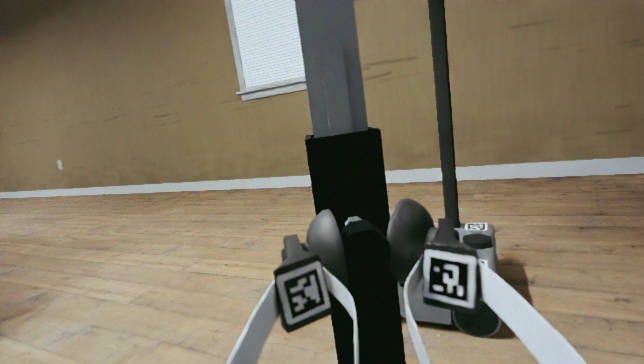

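Scene clock: 245.67 s.
r1.base_odometry: x=+0.591 y=+3.510 heading=-1.844 (m, m, rad; r1's odometry frame)
r1.turned_by_wheels: +0.000 (rad since the last result)
r1.turned_by_imu: +0.001 (rad since the last result)
r1.base_tilt: forward=-0.9 right=-0.3 (deg)
r1.lidar_m: 1.46 2.33 1.77 1.73 1.51 1.15 1.12 1.18 1.69 0.79 3.21 1.46
r1.head_depth_mm: 2570 2824 3026 2267 1769 1447 1230 / 2577 2841 3069 2249 1754 1445 1227 / 2589 2848 3059 2217 1750 1497 1235 / 2548 2892 2858 2132 1743 1432 1218 / 1430 1007 865 1821 1626 1350 1216 / 2610 2918 2685 2168 1716 1416 1210 / 2653 2943 2940 2173 1720 1416 1207
r1.base_status: not commanded
r1.joint_positions: lift_m=+0.372 arm_m=+0.380 wrist_yaw_rad=+0.359 wrist_pitch_rad=-0.018 wrist_roll_rad=+0.000 gripper_m=-0.034 head_pan_rad=-1.564 head_tilt_rad=-0.604
r1.joint_status: not commanded
r1.on_its_own: wrist_yaw_rad is held at +0.374, not at your +0.450, by its stall guard, which is not easing now; gripper_m is held at -0.035, not at your -0.045, by its stall guard, which is not easing now; wrist_yaw_rad is at rest, and its effort (+17) is outside its rest range (-12 to +12)
r1.motor_effort: left_wheel=+1(3) right_wheel=-5(8) lift_m=+32(32) arm_m=-13(20) wrist_yaw_rad=+17(38) wrist_pitch_rad=+6(6) wrist_roll_rad=+0(0) gripper_m=-24(33) head_pan_rad=-3(3) head_tilt_rad=+3(3) (%)
r1.hand_pose: x=+0.0685 y=-0.7645 z=+0.4817 quat_wxyz=(+0.697, +0.133, -0.694, +0.120) (m; r1's base frame)
r1.wrist_depth_mm: - - - 182 - - - / - - - 187 - - - / - - - 189 - - - / - - - 190 - - - / - - - 190 - - - / - - - 200 - 997 937 / - - 946 208 789 802 741
r2.base_odometry: x=-2.683 y=+0.705 heading=+3.010 (m, m, rad; r2's odometry frame)
r2.turned_by_wheels: +0.000 (rad since the last result)
r2.turned_by_imu: +0.000 (rad since the last result)
r2.base_tilt: forward=+0.5 right=+0.5 (deg)
r2.lidar_m: 1.25 1.31 1.53 1.48 1.55 2.16 2.04 1.43 3.42 0.73 1.73 1.29
r2.head_depth_mm: 2841 3137 3177 2451 - 1446 1248 / 2870 3150 3318 - 1777 1490 1259 / 2855 3107 3311 - 1743 1423 1240 / 2850 3158 3337 1966 1704 1538 1289 / 2750 3126 1751 2297 1810 1546 1296 / 2888 3164 3382 2524 1921 1556 1309 / 2878 3158 3358 2590 1941 1585 1325
r2.base_status: not commanded
r2.joint_positions: lift_m=+0.835 arm_m=+0.345 wrist_yaw_rad=-0.036 wrist_pitch_rad=-0.107 wrist_roll_rad=-0.010 gripper_m=+0.045 head_pan_rad=-1.563 head_tilt_rad=-0.505
r2.joint_status: all done
r2.on_its_own: wrist_pitch_rad is at rest, and its effort (+50) is outside its rest range (-20 to +32)
r2.motor_effort: left_wheel=+0(1) right_wheel=-1(1) lift_m=+35(36) arm_m=+1(1) wrist_yaw_rad=-4(4) wrist_pitch_rad=+50(51) wrist_roll_rad=+4(4) gripper_m=-2(1) head_pan_rad=-1(2) head_tilt_rad=+2(2) (%)
r2.hand_pose: x=-0.0306 y=-0.7420 z=+0.9220 quat_wxyz=(+0.709, +0.025, -0.703, -0.051) (m; r2's base frame)
r2.wrist_depth_mm: - - - - - - - / - - - - - - - / - - - - - - - / - - 180 183 184 - - / - - 121 122 123 132 - / - - 91 91 99 - - / - - 76 182 - - -
pictures: none
No camera images: the call's "cameras" was empty. Leave "cameras" out to get every camera's image.

Rose to 0.922; target ≈0.931. Release pin, lift until it catches.

Request:
execute_actions(
  actions=[
    {"r1":{"joints":{"gripper_m":0.07}}},
  ],
  cameras=[],
)

Request:
execute_actions(
  actions=[
    {"r1":{"joints":{"arm_m":0.25}},"r2":{"joints":{"lift_m":0.852}}},
  ],
  cameras=[],
)

Request:
execute_actions(
  actions=[
    {"r2":{"joints":{"lift_m":0.83}}},
  ],
  cameras=[],
)

Scene clock: 247.33 s.
r1.base_odometry: x=+0.591 y=+3.510 heading=-1.844 (m, m, rad; r1's odometry frame)
r1.turned_by_wheels: +0.000 (rad since the last result)
r1.turned_by_imu: +0.000 (rad since the last result)
r1.base_tilt: forward=-0.9 right=-0.4 (deg)
r1.lidar_m: 1.46 2.34 1.77 1.74 1.51 1.15 1.12 1.18 1.69 0.79 3.19 1.47
r1.head_depth_mm: 2564 2844 3044 2238 1765 1448 1234 / 2573 2868 3051 2241 1761 1446 1226 / 2573 2881 3072 2229 1747 1496 1233 / 2587 2879 2903 2134 1741 1428 1220 / 1435 1007 867 1805 1609 1345 1213 / 2598 2913 2710 2175 1723 1420 1212 / 2638 2969 2953 2181 1713 1420 1206
r1.base_status: not commanded
r1.joint_positions: lift_m=+0.372 arm_m=+0.379 wrist_yaw_rad=+0.371 wrist_pitch_rad=-0.018 wrist_roll_rad=+0.000 gripper_m=+0.070 head_pan_rad=-1.564 head_tilt_rad=-0.604
r1.joint_status: all done
r1.on_its_own: wrist_yaw_rad is held at +0.374, not at your +0.450, by its stall guard, which is not easing now
r1.motor_effort: left_wheel=-1(2) right_wheel=+2(5) lift_m=+32(32) arm_m=-4(13) wrist_yaw_rad=+4(15) wrist_pitch_rad=+6(5) wrist_roll_rad=+0(0) gripper_m=+0(91) head_pan_rad=-2(2) head_tilt_rad=+2(2) (%)
r1.hand_pose: x=+0.0712 y=-0.7627 z=+0.4817 quat_wxyz=(+0.696, +0.137, -0.693, +0.124) (m; r1's base frame)
r1.wrist_depth_mm: - - - 182 - - - / - - - 189 - - - / - - - 192 - - - / - - - 190 - - - / - - - 195 - - - / - - - 202 813 - 957 / - - 887 811 797 770 753
r2.base_odometry: x=-2.683 y=+0.705 heading=+3.010 (m, m, rad; r2's odometry frame)
r2.turned_by_wheels: +0.000 (rad since the last result)
r2.turned_by_imu: +0.000 (rad since the last result)
r2.base_tilt: forward=+0.6 right=+0.6 (deg)
r2.lidar_m: 1.25 1.31 1.53 1.48 1.55 2.16 2.05 1.43 3.40 0.73 1.73 1.28
r2.head_depth_mm: 2858 3086 3262 2458 - 1438 1250 / 2857 3118 3265 - 1776 1497 1264 / 2868 3165 3351 - 1701 1436 1240 / 2833 3149 3354 1985 1713 1537 1289 / 2759 3092 1742 2303 1813 1551 1295 / 2866 3135 3389 2524 1932 1567 1309 / 2860 3154 3276 2563 1948 1583 1322
r2.base_status: not commanded
r2.joint_positions: lift_m=+0.835 arm_m=+0.345 wrist_yaw_rad=-0.036 wrist_pitch_rad=-0.107 wrist_roll_rad=-0.010 gripper_m=+0.045 head_pan_rad=-1.563 head_tilt_rad=-0.505
r2.joint_status: not commanded
r2.on_its_own: wrist_pitch_rad is at rest, and its effort (+50) is outside its rest range (-20 to +32)
r2.motor_effort: left_wheel=+0(1) right_wheel=-2(1) lift_m=+35(35) arm_m=+1(1) wrist_yaw_rad=-4(4) wrist_pitch_rad=+50(50) wrist_roll_rad=+4(4) gripper_m=-1(1) head_pan_rad=-2(1) head_tilt_rad=+3(3) (%)
r2.hand_pose: x=-0.0306 y=-0.7420 z=+0.9220 quat_wxyz=(+0.709, +0.025, -0.703, -0.051) (m; r2's base frame)
r2.wrist_depth_mm: - - - - - - - / - - - - - - - / - - - - - - - / - - 181 182 184 - - / - - 121 122 122 132 - / - - 91 91 99 - - / - - 76 182 - - -
pictures: none
No camera images: the call's "cameras" was empty. Leave "cameras" out to get every camera's image.

Scene clock: 249.53 s.
r1.base_odometry: x=+0.591 y=+3.510 heading=-1.844 (m, m, rad; r1's odometry frame)
r1.turned_by_wheels: +0.000 (rad since the last result)
r1.turned_by_imu: +0.001 (rad since the last result)
r1.base_tilt: forward=-0.9 right=-0.5 (deg)
r1.lidar_m: 1.46 2.34 1.78 1.73 1.51 1.15 1.12 1.18 1.68 0.79 3.22 1.47
r1.head_depth_mm: 2568 2822 3018 2261 1760 1451 1230 / 2580 2864 3044 2228 1752 1447 1228 / 2601 2864 3033 2219 1754 1439 - / 2556 2868 2884 2140 1729 1434 1166 / 1419 965 868 1812 1624 1337 1214 / 2615 2963 2824 2187 1726 1431 1210 / 2667 2953 2954 2157 1726 1415 1204
r1.base_status: not commanded
r1.joint_positions: lift_m=+0.372 arm_m=+0.250 wrist_yaw_rad=+0.372 wrist_pitch_rad=-0.019 wrist_roll_rad=+0.000 gripper_m=+0.070 head_pan_rad=-1.564 head_tilt_rad=-0.604
r1.joint_status: all done
r1.on_its_own: wrist_yaw_rad is held at +0.374, not at your +0.450, by its stall guard, which is not easing now
r1.motor_effort: left_wheel=-1(1) right_wheel=+2(2) lift_m=+32(32) arm_m=-4(5) wrist_yaw_rad=+2(3) wrist_pitch_rad=+6(6) wrist_roll_rad=+0(0) gripper_m=+0(0) head_pan_rad=-2(3) head_tilt_rad=+2(3) (%)
r1.hand_pose: x=+0.0716 y=-0.6336 z=+0.4815 quat_wxyz=(+0.696, +0.138, -0.693, +0.124) (m; r1's base frame)
r1.wrist_depth_mm: - - - - - - - / - - - - - - - / - - - - - - - / - - - - 314 - - / - - - - 323 - - / - - - - 332 - 940 / - - 894 879 351 772 742
r2.base_odometry: x=-2.683 y=+0.705 heading=+3.010 (m, m, rad; r2's odometry frame)
r2.turned_by_wheels: +0.000 (rad since the last result)
r2.turned_by_imu: +0.000 (rad since the last result)
r2.base_tilt: forward=+0.6 right=+0.7 (deg)
r2.lidar_m: 1.25 1.31 1.53 1.48 1.54 2.16 2.05 1.43 3.42 0.73 1.73 1.29
r2.head_depth_mm: 2831 3137 3261 2511 - 1465 1249 / 2840 3148 3347 - 1820 1490 1256 / 2848 3157 3373 - 1749 1429 1237 / 2845 3151 3328 1969 1779 1529 1285 / 2748 3114 1739 2210 1822 1541 1303 / 2843 3156 3399 2508 1924 1563 1304 / 2867 3159 3335 2541 1954 1586 1328
r2.base_status: not commanded
r2.joint_positions: lift_m=+0.851 arm_m=+0.345 wrist_yaw_rad=-0.036 wrist_pitch_rad=-0.123 wrist_roll_rad=-0.010 gripper_m=+0.045 head_pan_rad=-1.563 head_tilt_rad=-0.505
r2.joint_status: all done
r2.on_its_own: wrist_pitch_rad is at rest, and its effort (+58) is outside its rest range (-20 to +32)
r2.motor_effort: left_wheel=+1(1) right_wheel=-1(1) lift_m=+37(35) arm_m=+1(1) wrist_yaw_rad=-3(4) wrist_pitch_rad=+58(60) wrist_roll_rad=+4(4) gripper_m=-1(2) head_pan_rad=-2(3) head_tilt_rad=+2(2) (%)
r2.hand_pose: x=-0.0306 y=-0.7411 z=+0.9348 quat_wxyz=(+0.709, +0.031, -0.703, -0.057) (m; r2's base frame)
r2.wrist_depth_mm: - - - - - - - / - - - - - - - / - - - - - - - / - - 180 182 184 - - / - - 123 124 125 128 - / - - 93 94 99 - - / - - 76 181 - - -
pictures: none
No camera images: the call's "cameras" was empty. Leave "cameras" out to get every camera's image.

Scene clock: 250.47 s.
r1.base_odometry: x=+0.591 y=+3.510 heading=-1.844 (m, m, rad; r1's odometry frame)
r1.turned_by_wheels: +0.000 (rad since the last result)
r1.turned_by_imu: +0.000 (rad since the last result)
r1.base_tilt: forward=-1.0 right=-0.4 (deg)
r1.lidar_m: 1.46 2.33 1.77 1.73 1.51 1.15 1.12 1.18 1.68 0.79 3.21 1.47
r1.head_depth_mm: 2543 2851 3009 2244 1767 1456 1232 / 2571 2854 3048 2231 1751 1446 1224 / 2590 2844 3059 2223 1749 1449 - / 2553 2905 2888 2139 1742 1439 1173 / 1465 1007 857 1813 1626 1324 1213 / 2621 2893 2810 2180 1718 1422 1211 / 2631 2934 2947 2159 1704 1420 1208
r1.base_status: not commanded
r1.joint_positions: lift_m=+0.372 arm_m=+0.250 wrist_yaw_rad=+0.372 wrist_pitch_rad=-0.019 wrist_roll_rad=+0.000 gripper_m=+0.070 head_pan_rad=-1.564 head_tilt_rad=-0.604
r1.joint_status: not commanded
r1.on_its_own: wrist_yaw_rad is held at +0.374, not at your +0.450, by its stall guard, which is not easing now
r1.motor_effort: left_wheel=-1(1) right_wheel=+2(2) lift_m=+32(32) arm_m=-4(4) wrist_yaw_rad=+2(2) wrist_pitch_rad=+6(6) wrist_roll_rad=+0(0) gripper_m=+0(0) head_pan_rad=-1(3) head_tilt_rad=+2(3) (%)
r1.hand_pose: x=+0.0716 y=-0.6336 z=+0.4815 quat_wxyz=(+0.696, +0.138, -0.693, +0.124) (m; r1's base frame)
r1.wrist_depth_mm: - - - - - - - / - - - - - - - / - - - - - - - / - - - - 314 - - / - - - - 323 - - / - - - - 333 - 935 / - - 890 878 353 777 735
r2.base_odometry: x=-2.683 y=+0.705 heading=+3.010 (m, m, rad; r2's odometry frame)
r2.turned_by_wheels: +0.000 (rad since the last result)
r2.turned_by_imu: +0.000 (rad since the last result)
r2.base_tilt: forward=+0.5 right=+0.6 (deg)
r2.lidar_m: 1.25 1.30 1.53 1.48 1.55 2.16 2.05 1.43 3.40 0.73 1.73 1.29
r2.head_depth_mm: 2836 3139 3213 2430 - 1455 1244 / 2867 3149 3286 - 1776 1496 1259 / 2869 3167 3324 - 1736 1434 1237 / 2865 3114 3328 1915 1781 1524 1286 / 2766 3124 1743 2202 1824 1539 1302 / 2883 3163 3381 2554 1921 1564 1313 / 2849 3176 3277 2563 1962 1574 1321
r2.base_status: not commanded
r2.joint_positions: lift_m=+0.830 arm_m=+0.345 wrist_yaw_rad=-0.036 wrist_pitch_rad=-0.058 wrist_roll_rad=-0.010 gripper_m=+0.045 head_pan_rad=-1.563 head_tilt_rad=-0.505
r2.joint_status: all done
r2.motor_effort: left_wheel=+1(1) right_wheel=-2(2) lift_m=+26(33) arm_m=+1(1) wrist_yaw_rad=-4(4) wrist_pitch_rad=+28(58) wrist_roll_rad=+4(4) gripper_m=-1(1) head_pan_rad=-3(2) head_tilt_rad=+3(3) (%)
r2.hand_pose: x=-0.0307 y=-0.7441 z=+0.9298 quat_wxyz=(+0.710, +0.008, -0.703, -0.034) (m; r2's base frame)
r2.wrist_depth_mm: - - - - - - - / - - - - - - - / - - - - - - - / - - 182 183 187 - - / - - 114 115 116 126 - / - - 83 84 95 - - / - - 72 179 - - -
pictures: none
No camera images: the call's "cameras" was empty. Leave "cameras" out to get every camera's image.

Request:
execute_actions(
  actions=[
    {"r2":{"joints":{"lift_m":0.79,"gripper_m":0.08}},"r1":{"joints":{"arm_m":0.0}}},
  ],
  cameras=[],
)

Request:
execute_actions(
  actions=[
    {"r2":{"joints":{"arm_m":0.0}}},
  ],
  cameras=[],
)

Request:
execute_actions(
  actions=[
    {"r2":{"base":{"rotate_rad":0.06},"joints":{"lift_m":1.08,"wrist_pitch_rad":-1.55,"wrist_roll_rad":1.57,"gripper_m":0.15,"head_tilt_rad":-0.9}}},
  ],
  cameras=[],
)

Request:
execute_actions(
  actions=[
    {"r2":{"base":{"translate_m":-1.0}}},
  ],
  cameras=[],
)

Request:
execute_actions(
  actions=[
    {"r2":{"base":{"translate_m":-1.0}}},
  ],
  cameras=["r2_head_camera","r2_wrist_camera"],
)

Scene clock: 255.07 s.
r1.base_odometry: x=+0.591 y=+3.510 heading=-1.844 (m, m, rad; r1's odometry frame)
r1.turned_by_wheels: +0.000 (rad since the last result)
r1.turned_by_imu: +0.001 (rad since the last result)
r1.base_tilt: forward=-0.8 right=-0.4 (deg)
r1.lidar_m: 1.46 2.33 1.78 1.73 1.51 1.15 1.12 1.18 1.69 0.79 3.22 1.46
r1.head_depth_mm: 2564 2848 3055 2255 1774 1453 1231 / 2568 2846 3048 2250 1748 1442 1229 / 2578 2883 3047 2223 1747 1438 1227 / 2606 2897 2894 2142 1738 1431 1221 / 2490 1139 858 1809 1622 1348 1217 / 2629 2902 2821 2183 1728 1419 1218 / 2643 2932 2977 2154 1718 1414 1200
r1.base_status: not commanded
r1.joint_positions: lift_m=+0.372 arm_m=+0.002 wrist_yaw_rad=+0.373 wrist_pitch_rad=-0.019 wrist_roll_rad=+0.000 gripper_m=+0.070 head_pan_rad=-1.564 head_tilt_rad=-0.604
r1.joint_status: all done
joint sent to its limit — the command would take r1.arm_m past its lower limit, so that joint was sent only as far as its limit.
r1.on_its_own: wrist_yaw_rad is held at +0.374, not at your +0.450, by its stall guard, which is not easing now
r1.motor_effort: left_wheel=-1(1) right_wheel=+1(2) lift_m=+32(32) arm_m=-3(2) wrist_yaw_rad=+1(2) wrist_pitch_rad=+6(6) wrist_roll_rad=+0(0) gripper_m=+0(0) head_pan_rad=-3(3) head_tilt_rad=+2(2) (%)
r1.hand_pose: x=+0.0717 y=-0.3854 z=+0.4814 quat_wxyz=(+0.696, +0.138, -0.693, +0.124) (m; r1's base frame)
r1.wrist_depth_mm: - - - - - - - / - - - - - - - / - - - - - - - / - - - - - - - / - - - - - - - / - - - - - - 930 / - - 907 882 803 787 757
r2.base_odometry: x=-2.683 y=+0.705 heading=+3.010 (m, m, rad; r2's odometry frame)
r2.turned_by_wheels: +0.000 (rad since the last result)
r2.turned_by_imu: -0.001 (rad since the last result)
r2.base_tilt: forward=+0.5 right=+0.6 (deg)
r2.lidar_m: 1.25 1.30 1.53 1.48 1.54 2.16 2.04 1.43 3.41 0.73 1.74 1.28
r2.head_depth_mm: 2815 3106 3248 2337 - 1427 1246 / 2850 3155 3285 2549 1726 1501 1257 / 2827 3186 3297 - 1684 1424 1247 / 2864 3176 3335 1541 1800 1529 1282 / 2741 3093 1741 2390 1818 1546 1295 / 2836 3215 3365 2541 1932 1561 1310 / 2856 3173 3322 2557 1958 1578 1318
r2.base_status: not commanded
r2.joint_positions: lift_m=+0.790 arm_m=+0.345 wrist_yaw_rad=-0.039 wrist_pitch_rad=-0.022 wrist_roll_rad=-0.006 gripper_m=+0.080 head_pan_rad=-1.563 head_tilt_rad=-0.505
r2.joint_status: all done
r2.motor_effort: left_wheel=+0(1) right_wheel=+1(2) lift_m=+23(23) arm_m=+1(1) wrist_yaw_rad=+0(4) wrist_pitch_rad=+11(27) wrist_roll_rad=+2(4) gripper_m=+0(83) head_pan_rad=-3(2) head_tilt_rad=+3(2) (%)
r2.hand_pose: x=-0.0315 y=-0.7454 z=+0.8990 quat_wxyz=(+0.709, -0.006, -0.705, -0.022) (m; r2's base frame)
r2.wrist_depth_mm: - - - - - - - / - - - - - - - / - - 176 182 186 - - / - - 65 76 - - - / - - - 162 - - - / - - 909 169 - - - / - - - 176 - - -
pictures: none
No camera images: the call's "cameras" was empty. Leave "cameras" out to get every camera's image.

Scene clock: 258.80 s.
r1.base_odometry: x=+0.591 y=+3.510 heading=-1.844 (m, m, rad; r1's odometry frame)
r1.turned_by_wheels: +0.000 (rad since the last result)
r1.turned_by_imu: +0.001 (rad since the last result)
r1.base_tilt: forward=-0.9 right=-0.3 (deg)
r1.lidar_m: 1.46 2.34 1.77 1.73 1.51 1.15 1.12 1.18 1.68 0.79 3.19 1.46
r1.head_depth_mm: 2555 2858 3028 2245 1773 1451 1231 / 2581 2837 3044 2237 1760 1445 1227 / 2595 2867 3033 2223 1738 1448 1222 / 2601 2839 2871 2124 1735 1441 1223 / 2502 1434 858 1814 1629 1352 1218 / 2635 2920 2809 2202 1727 1420 1211 / 2646 2956 2951 2169 1720 1417 1205
r1.base_status: not commanded
r1.joint_positions: lift_m=+0.372 arm_m=+0.002 wrist_yaw_rad=+0.373 wrist_pitch_rad=-0.019 wrist_roll_rad=+0.000 gripper_m=+0.070 head_pan_rad=-1.564 head_tilt_rad=-0.604
r1.joint_status: not commanded
r1.on_its_own: wrist_yaw_rad is held at +0.374, not at your +0.450, by its stall guard, which is not easing now
r1.motor_effort: left_wheel=-1(1) right_wheel=+1(1) lift_m=+32(32) arm_m=-4(4) wrist_yaw_rad=+2(1) wrist_pitch_rad=+6(6) wrist_roll_rad=+0(0) gripper_m=+0(1) head_pan_rad=-3(2) head_tilt_rad=+3(3) (%)
r1.hand_pose: x=+0.0717 y=-0.3854 z=+0.4814 quat_wxyz=(+0.696, +0.138, -0.693, +0.124) (m; r1's base frame)
r1.wrist_depth_mm: - - - - - - - / - - - - - - - / - - - - - - - / - - - - - - - / - - - - - - - / - - - - - - 938 / - - 889 878 800 783 759
r2.base_odometry: x=-2.683 y=+0.705 heading=+3.010 (m, m, rad; r2's odometry frame)
r2.turned_by_wheels: +0.000 (rad since the last result)
r2.turned_by_imu: +0.000 (rad since the last result)
r2.base_tilt: forward=+0.5 right=+0.5 (deg)
r2.lidar_m: 1.25 1.30 1.53 1.48 1.55 2.15 2.05 1.43 3.42 0.73 1.73 1.28
r2.head_depth_mm: 2827 3138 3229 2324 1807 1476 1250 / 2840 3149 3299 2346 1824 1496 - / 2879 3122 3314 885 1690 1431 - / 2877 3172 3359 1577 1798 1492 1293 / 2747 3081 1753 2385 1823 1550 1290 / 2861 3137 3403 2520 1920 1556 1306 / 2856 3146 3306 2576 1937 1578 1316
r2.base_status: not commanded
r2.joint_positions: lift_m=+0.790 arm_m=+0.003 wrist_yaw_rad=-0.039 wrist_pitch_rad=-0.022 wrist_roll_rad=-0.005 gripper_m=+0.080 head_pan_rad=-1.563 head_tilt_rad=-0.505
r2.joint_status: all done
joint sent to its limit — the command would take r2.arm_m past its lower limit, so that joint was sent only as far as its limit.
r2.motor_effort: left_wheel=+0(0) right_wheel=+1(1) lift_m=+23(24) arm_m=-5(5) wrist_yaw_rad=+0(0) wrist_pitch_rad=+10(10) wrist_roll_rad=+2(3) gripper_m=+0(0) head_pan_rad=-2(3) head_tilt_rad=+3(3) (%)
r2.hand_pose: x=-0.0315 y=-0.4031 z=+0.8992 quat_wxyz=(+0.709, -0.006, -0.705, -0.022) (m; r2's base frame)
r2.wrist_depth_mm: - - - - - - - / - - - - - - - / - - - - - - - / - - - - - - - / - - - - - - - / - - - - - - - / - - - - - - -
pictures: none
No camera images: the call's "cameras" was empty. Leave "cameras" out to get every camera's image.

Scene clock: 262.27 s.
r1.base_odometry: x=+0.591 y=+3.510 heading=-1.844 (m, m, rad; r1's odometry frame)
r1.turned_by_wheels: +0.000 (rad since the last result)
r1.turned_by_imu: +0.001 (rad since the last result)
r1.base_tilt: forward=-0.9 right=-0.4 (deg)
r1.lidar_m: 1.47 2.34 1.78 1.73 1.52 1.15 1.12 1.18 1.69 0.79 3.19 1.46
r1.head_depth_mm: 2564 2828 3044 2253 1756 1447 1235 / 2589 2876 3038 2231 1755 1447 1230 / 2590 2875 3036 2223 1743 1445 1222 / 2581 2909 2889 2130 1731 1434 1220 / 2574 2861 859 1812 1631 1351 1211 / 2607 2908 2826 2189 1714 1421 1214 / 2658 2966 2931 2159 1718 1417 1204
r1.base_status: not commanded
r1.joint_positions: lift_m=+0.372 arm_m=+0.002 wrist_yaw_rad=+0.373 wrist_pitch_rad=-0.019 wrist_roll_rad=+0.000 gripper_m=+0.070 head_pan_rad=-1.564 head_tilt_rad=-0.604
r1.joint_status: not commanded
r1.on_its_own: wrist_yaw_rad is held at +0.374, not at your +0.450, by its stall guard, which is not easing now
r1.motor_effort: left_wheel=-1(1) right_wheel=+1(1) lift_m=+32(32) arm_m=-4(3) wrist_yaw_rad=+1(2) wrist_pitch_rad=+6(6) wrist_roll_rad=+0(0) gripper_m=+0(1) head_pan_rad=-2(3) head_tilt_rad=+2(2) (%)
r1.hand_pose: x=+0.0717 y=-0.3854 z=+0.4814 quat_wxyz=(+0.696, +0.138, -0.693, +0.124) (m; r1's base frame)
r1.wrist_depth_mm: - - - - - - - / - - - - - - - / - - - - - - - / - - - - - - - / - - - - - - - / - - - - - - 939 / - - 893 885 804 781 752
r2.base_odometry: x=-2.683 y=+0.705 heading=+3.070 (m, m, rad; r2's odometry frame)
r2.turned_by_wheels: +0.060 (rad since the last result)
r2.turned_by_imu: +0.058 (rad since the last result)
r2.base_tilt: forward=+0.5 right=+0.6 (deg)
r2.lidar_m: 1.25 1.33 1.50 1.48 1.58 2.31 1.69 1.43 3.38 0.73 1.64 1.27
r2.head_depth_mm: - - - - 1319 1221 1123 / - - - - - - - / - - - - - 1223 1153 / 1392 1811 1750 - - 1250 1132 / 1493 2209 1800 1607 1389 1264 1138 / 2760 2229 1884 1620 1432 1266 1147 / 2797 2251 1900 1638 1438 1285 1150
r2.base_status: done
r2.joint_positions: lift_m=+1.080 arm_m=+0.003 wrist_yaw_rad=-0.039 wrist_pitch_rad=-1.542 wrist_roll_rad=+1.564 gripper_m=+0.150 head_pan_rad=-1.563 head_tilt_rad=-0.889
r2.joint_status: all done
r2.motor_effort: left_wheel=-1(4) right_wheel=+1(5) lift_m=+29(29) arm_m=-5(5) wrist_yaw_rad=+0(0) wrist_pitch_rad=-3(8) wrist_roll_rad=+2(3) gripper_m=+0(83) head_pan_rad=-3(3) head_tilt_rad=-7(35) (%)
r2.hand_pose: x=-0.0209 y=-0.1306 z=+0.9617 quat_wxyz=(-0.011, -0.012, -0.717, -0.697) (m; r2's base frame)
r2.wrist_depth_mm: - - - - - - - / - - - - - - - / - - - - - - - / - - - - - - - / - - - - - - - / - - - - - - - / - - - - - - -
pictures: none
No camera images: the call's "cameras" was empty. Leave "cameras" out to get every camera's image.

Scene clock: 273.23 s.
r1.base_odometry: x=+0.591 y=+3.510 heading=-1.844 (m, m, rad; r1's odometry frame)
r1.turned_by_wheels: +0.000 (rad since the last result)
r1.turned_by_imu: +0.003 (rad since the last result)
r1.base_tilt: forward=-0.9 right=-0.3 (deg)
r1.lidar_m: 1.47 2.33 1.77 1.73 1.51 1.15 1.12 1.18 1.69 0.79 1.82 1.46
r1.head_depth_mm: 2552 2838 3038 2250 1762 1453 1235 / 2577 2843 3056 2243 1757 1446 1227 / 2587 2860 3027 2231 1746 1435 1223 / 2606 2909 2881 2212 1743 1432 1219 / 2626 2905 860 2062 1624 1350 1213 / 2640 2930 2818 2180 1720 1416 1209 / 2655 2917 2964 2183 1713 1421 1208
r1.base_status: not commanded
r1.joint_positions: lift_m=+0.372 arm_m=+0.002 wrist_yaw_rad=+0.373 wrist_pitch_rad=-0.019 wrist_roll_rad=+0.000 gripper_m=+0.070 head_pan_rad=-1.564 head_tilt_rad=-0.604
r1.joint_status: not commanded
r1.on_its_own: wrist_yaw_rad is held at +0.374, not at your +0.450, by its stall guard, which is not easing now
r1.motor_effort: left_wheel=-1(1) right_wheel=+2(2) lift_m=+32(32) arm_m=-4(4) wrist_yaw_rad=+2(2) wrist_pitch_rad=+6(6) wrist_roll_rad=+0(0) gripper_m=+0(0) head_pan_rad=-2(3) head_tilt_rad=+2(3) (%)
r1.hand_pose: x=+0.0717 y=-0.3854 z=+0.4814 quat_wxyz=(+0.696, +0.138, -0.693, +0.124) (m; r1's base frame)
r1.wrist_depth_mm: - - - - - - - / - - - - - - - / - - - - - - - / - - - - - - - / - - - - - - - / - - - - - - 954 / - - 896 885 810 787 760
r2.base_odometry: x=-1.686 y=+0.633 heading=+3.070 (m, m, rad; r2's odometry frame)
r2.turned_by_wheels: +0.000 (rad since the last result)
r2.turned_by_imu: -0.001 (rad since the last result)
r2.base_tilt: forward=+0.5 right=+0.7 (deg)
r2.lidar_m: 2.25 2.05 1.60 1.56 1.67 2.44 1.45 0.64 0.57 3.22 1.82 1.17
r2.head_depth_mm: - - - - 1311 1216 1123 / - - - - - - - / - - - - - 1227 1157 / 2666 2175 1832 - - 1251 1132 / 2716 2183 1852 1612 1392 1259 1136 / 2777 2252 1883 1611 1424 1272 1144 / 2830 2256 1896 1641 1437 1284 1151
r2.base_status: done
r2.joint_positions: lift_m=+1.080 arm_m=+0.003 wrist_yaw_rad=-0.039 wrist_pitch_rad=-1.542 wrist_roll_rad=+1.564 gripper_m=+0.150 head_pan_rad=-1.563 head_tilt_rad=-0.889
r2.joint_status: not commanded
r2.motor_effort: left_wheel=-2(5) right_wheel=+2(2) lift_m=+29(29) arm_m=-5(5) wrist_yaw_rad=+0(1) wrist_pitch_rad=-3(3) wrist_roll_rad=+3(3) gripper_m=+0(0) head_pan_rad=-2(2) head_tilt_rad=-6(6) (%)
r2.hand_pose: x=-0.0209 y=-0.1306 z=+0.9617 quat_wxyz=(-0.011, -0.012, -0.717, -0.697) (m; r2's base frame)
r2.wrist_depth_mm: - - - - - - - / - - - - - - - / - - - - - - - / - - - - - - - / - - - - - - - / - - - - - - - / - - - - - - -
pictures: none
No camera images: the call's "cameras" was empty. Leave "cameras" out to get every camera's image.

Scene clock: 284.20 s.
r1.base_odometry: x=+0.591 y=+3.510 heading=-1.844 (m, m, rad; r1's odometry frame)
r1.turned_by_wheels: +0.000 (rad since the last result)
r1.turned_by_imu: +0.003 (rad since the last result)
r1.base_tilt: forward=-0.8 right=-0.3 (deg)
r1.lidar_m: 1.46 2.34 1.77 1.74 1.51 1.14 1.12 1.18 1.68 0.79 3.22 1.47
r1.head_depth_mm: 2582 2840 3047 2258 1774 1452 1236 / 2575 2849 3052 2228 1761 1443 1229 / 2593 2868 3046 2223 1747 1440 1222 / 2585 2901 2883 2219 1733 1431 1217 / 2637 2905 857 2050 1629 1351 1217 / 2624 2943 2814 2202 1729 1424 1211 / 2628 2946 2973 2171 1705 1414 1203
r1.base_status: not commanded
r1.joint_positions: lift_m=+0.372 arm_m=+0.002 wrist_yaw_rad=+0.373 wrist_pitch_rad=-0.019 wrist_roll_rad=+0.000 gripper_m=+0.070 head_pan_rad=-1.564 head_tilt_rad=-0.604
r1.joint_status: not commanded
r1.on_its_own: wrist_yaw_rad is held at +0.374, not at your +0.450, by its stall guard, which is not easing now
r1.motor_effort: left_wheel=-1(1) right_wheel=+2(2) lift_m=+32(32) arm_m=-3(4) wrist_yaw_rad=+2(1) wrist_pitch_rad=+6(6) wrist_roll_rad=+0(0) gripper_m=-1(0) head_pan_rad=-2(3) head_tilt_rad=+3(2) (%)
r1.hand_pose: x=+0.0717 y=-0.3854 z=+0.4814 quat_wxyz=(+0.696, +0.138, -0.693, +0.124) (m; r1's base frame)
r1.wrist_depth_mm: - - - - - - - / - - - - - - - / - - - - - - - / - - - - - - - / - - - - - - - / - - - - - - 973 / - - 901 894 802 778 753
r2.base_odometry: x=-0.688 y=+0.561 heading=+3.070 (m, m, rad; r2's odometry frame)
r2.turned_by_wheels: +0.000 (rad since the last result)
r2.turned_by_imu: -0.001 (rad since the last result)
r2.base_tilt: forward=+0.4 right=+0.4 (deg)
r2.lidar_m: 3.25 2.17 1.68 1.65 1.75 2.57 2.56 0.53 0.41 0.40 0.43 0.62
r2.head_depth_mm: - - - - 1316 1186 1124 / - - - - - - - / - - - - - 1204 1150 / 2663 877 740 - - 1213 1128 / 2706 888 748 650 1386 1228 1138 / 2758 901 756 654 1419 1256 1142 / 2807 913 766 662 1428 1256 1153
r2.base_status: done
r2.joint_positions: lift_m=+1.080 arm_m=+0.003 wrist_yaw_rad=-0.039 wrist_pitch_rad=-1.542 wrist_roll_rad=+1.564 gripper_m=+0.150 head_pan_rad=-1.563 head_tilt_rad=-0.889
r2.joint_status: not commanded
r2.motor_effort: left_wheel=-1(6) right_wheel=+2(3) lift_m=+29(29) arm_m=-5(6) wrist_yaw_rad=+0(0) wrist_pitch_rad=-3(3) wrist_roll_rad=+3(3) gripper_m=+0(0) head_pan_rad=-2(2) head_tilt_rad=-7(6) (%)
r2.hand_pose: x=-0.0209 y=-0.1306 z=+0.9617 quat_wxyz=(-0.011, -0.012, -0.717, -0.697) (m; r2's base frame)
r2.wrist_depth_mm: 340 - - - - - - / 352 - - - - - - / 357 - - - - - - / 370 - - - - - - / 384 386 - - - - - / 394 - - - - - - / 409 432 - - - - -
pictures: r2_head_camera (sideways: a quarter turn clockwise sets it upright), r2_wrist_camera
Images, in order (width x height): r2_head_camera 896x504, r2_wrist_camera 644x364.

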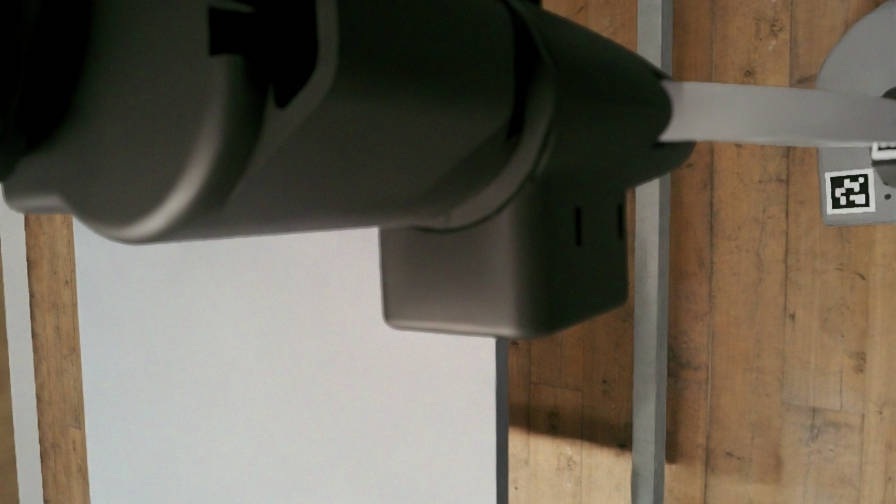

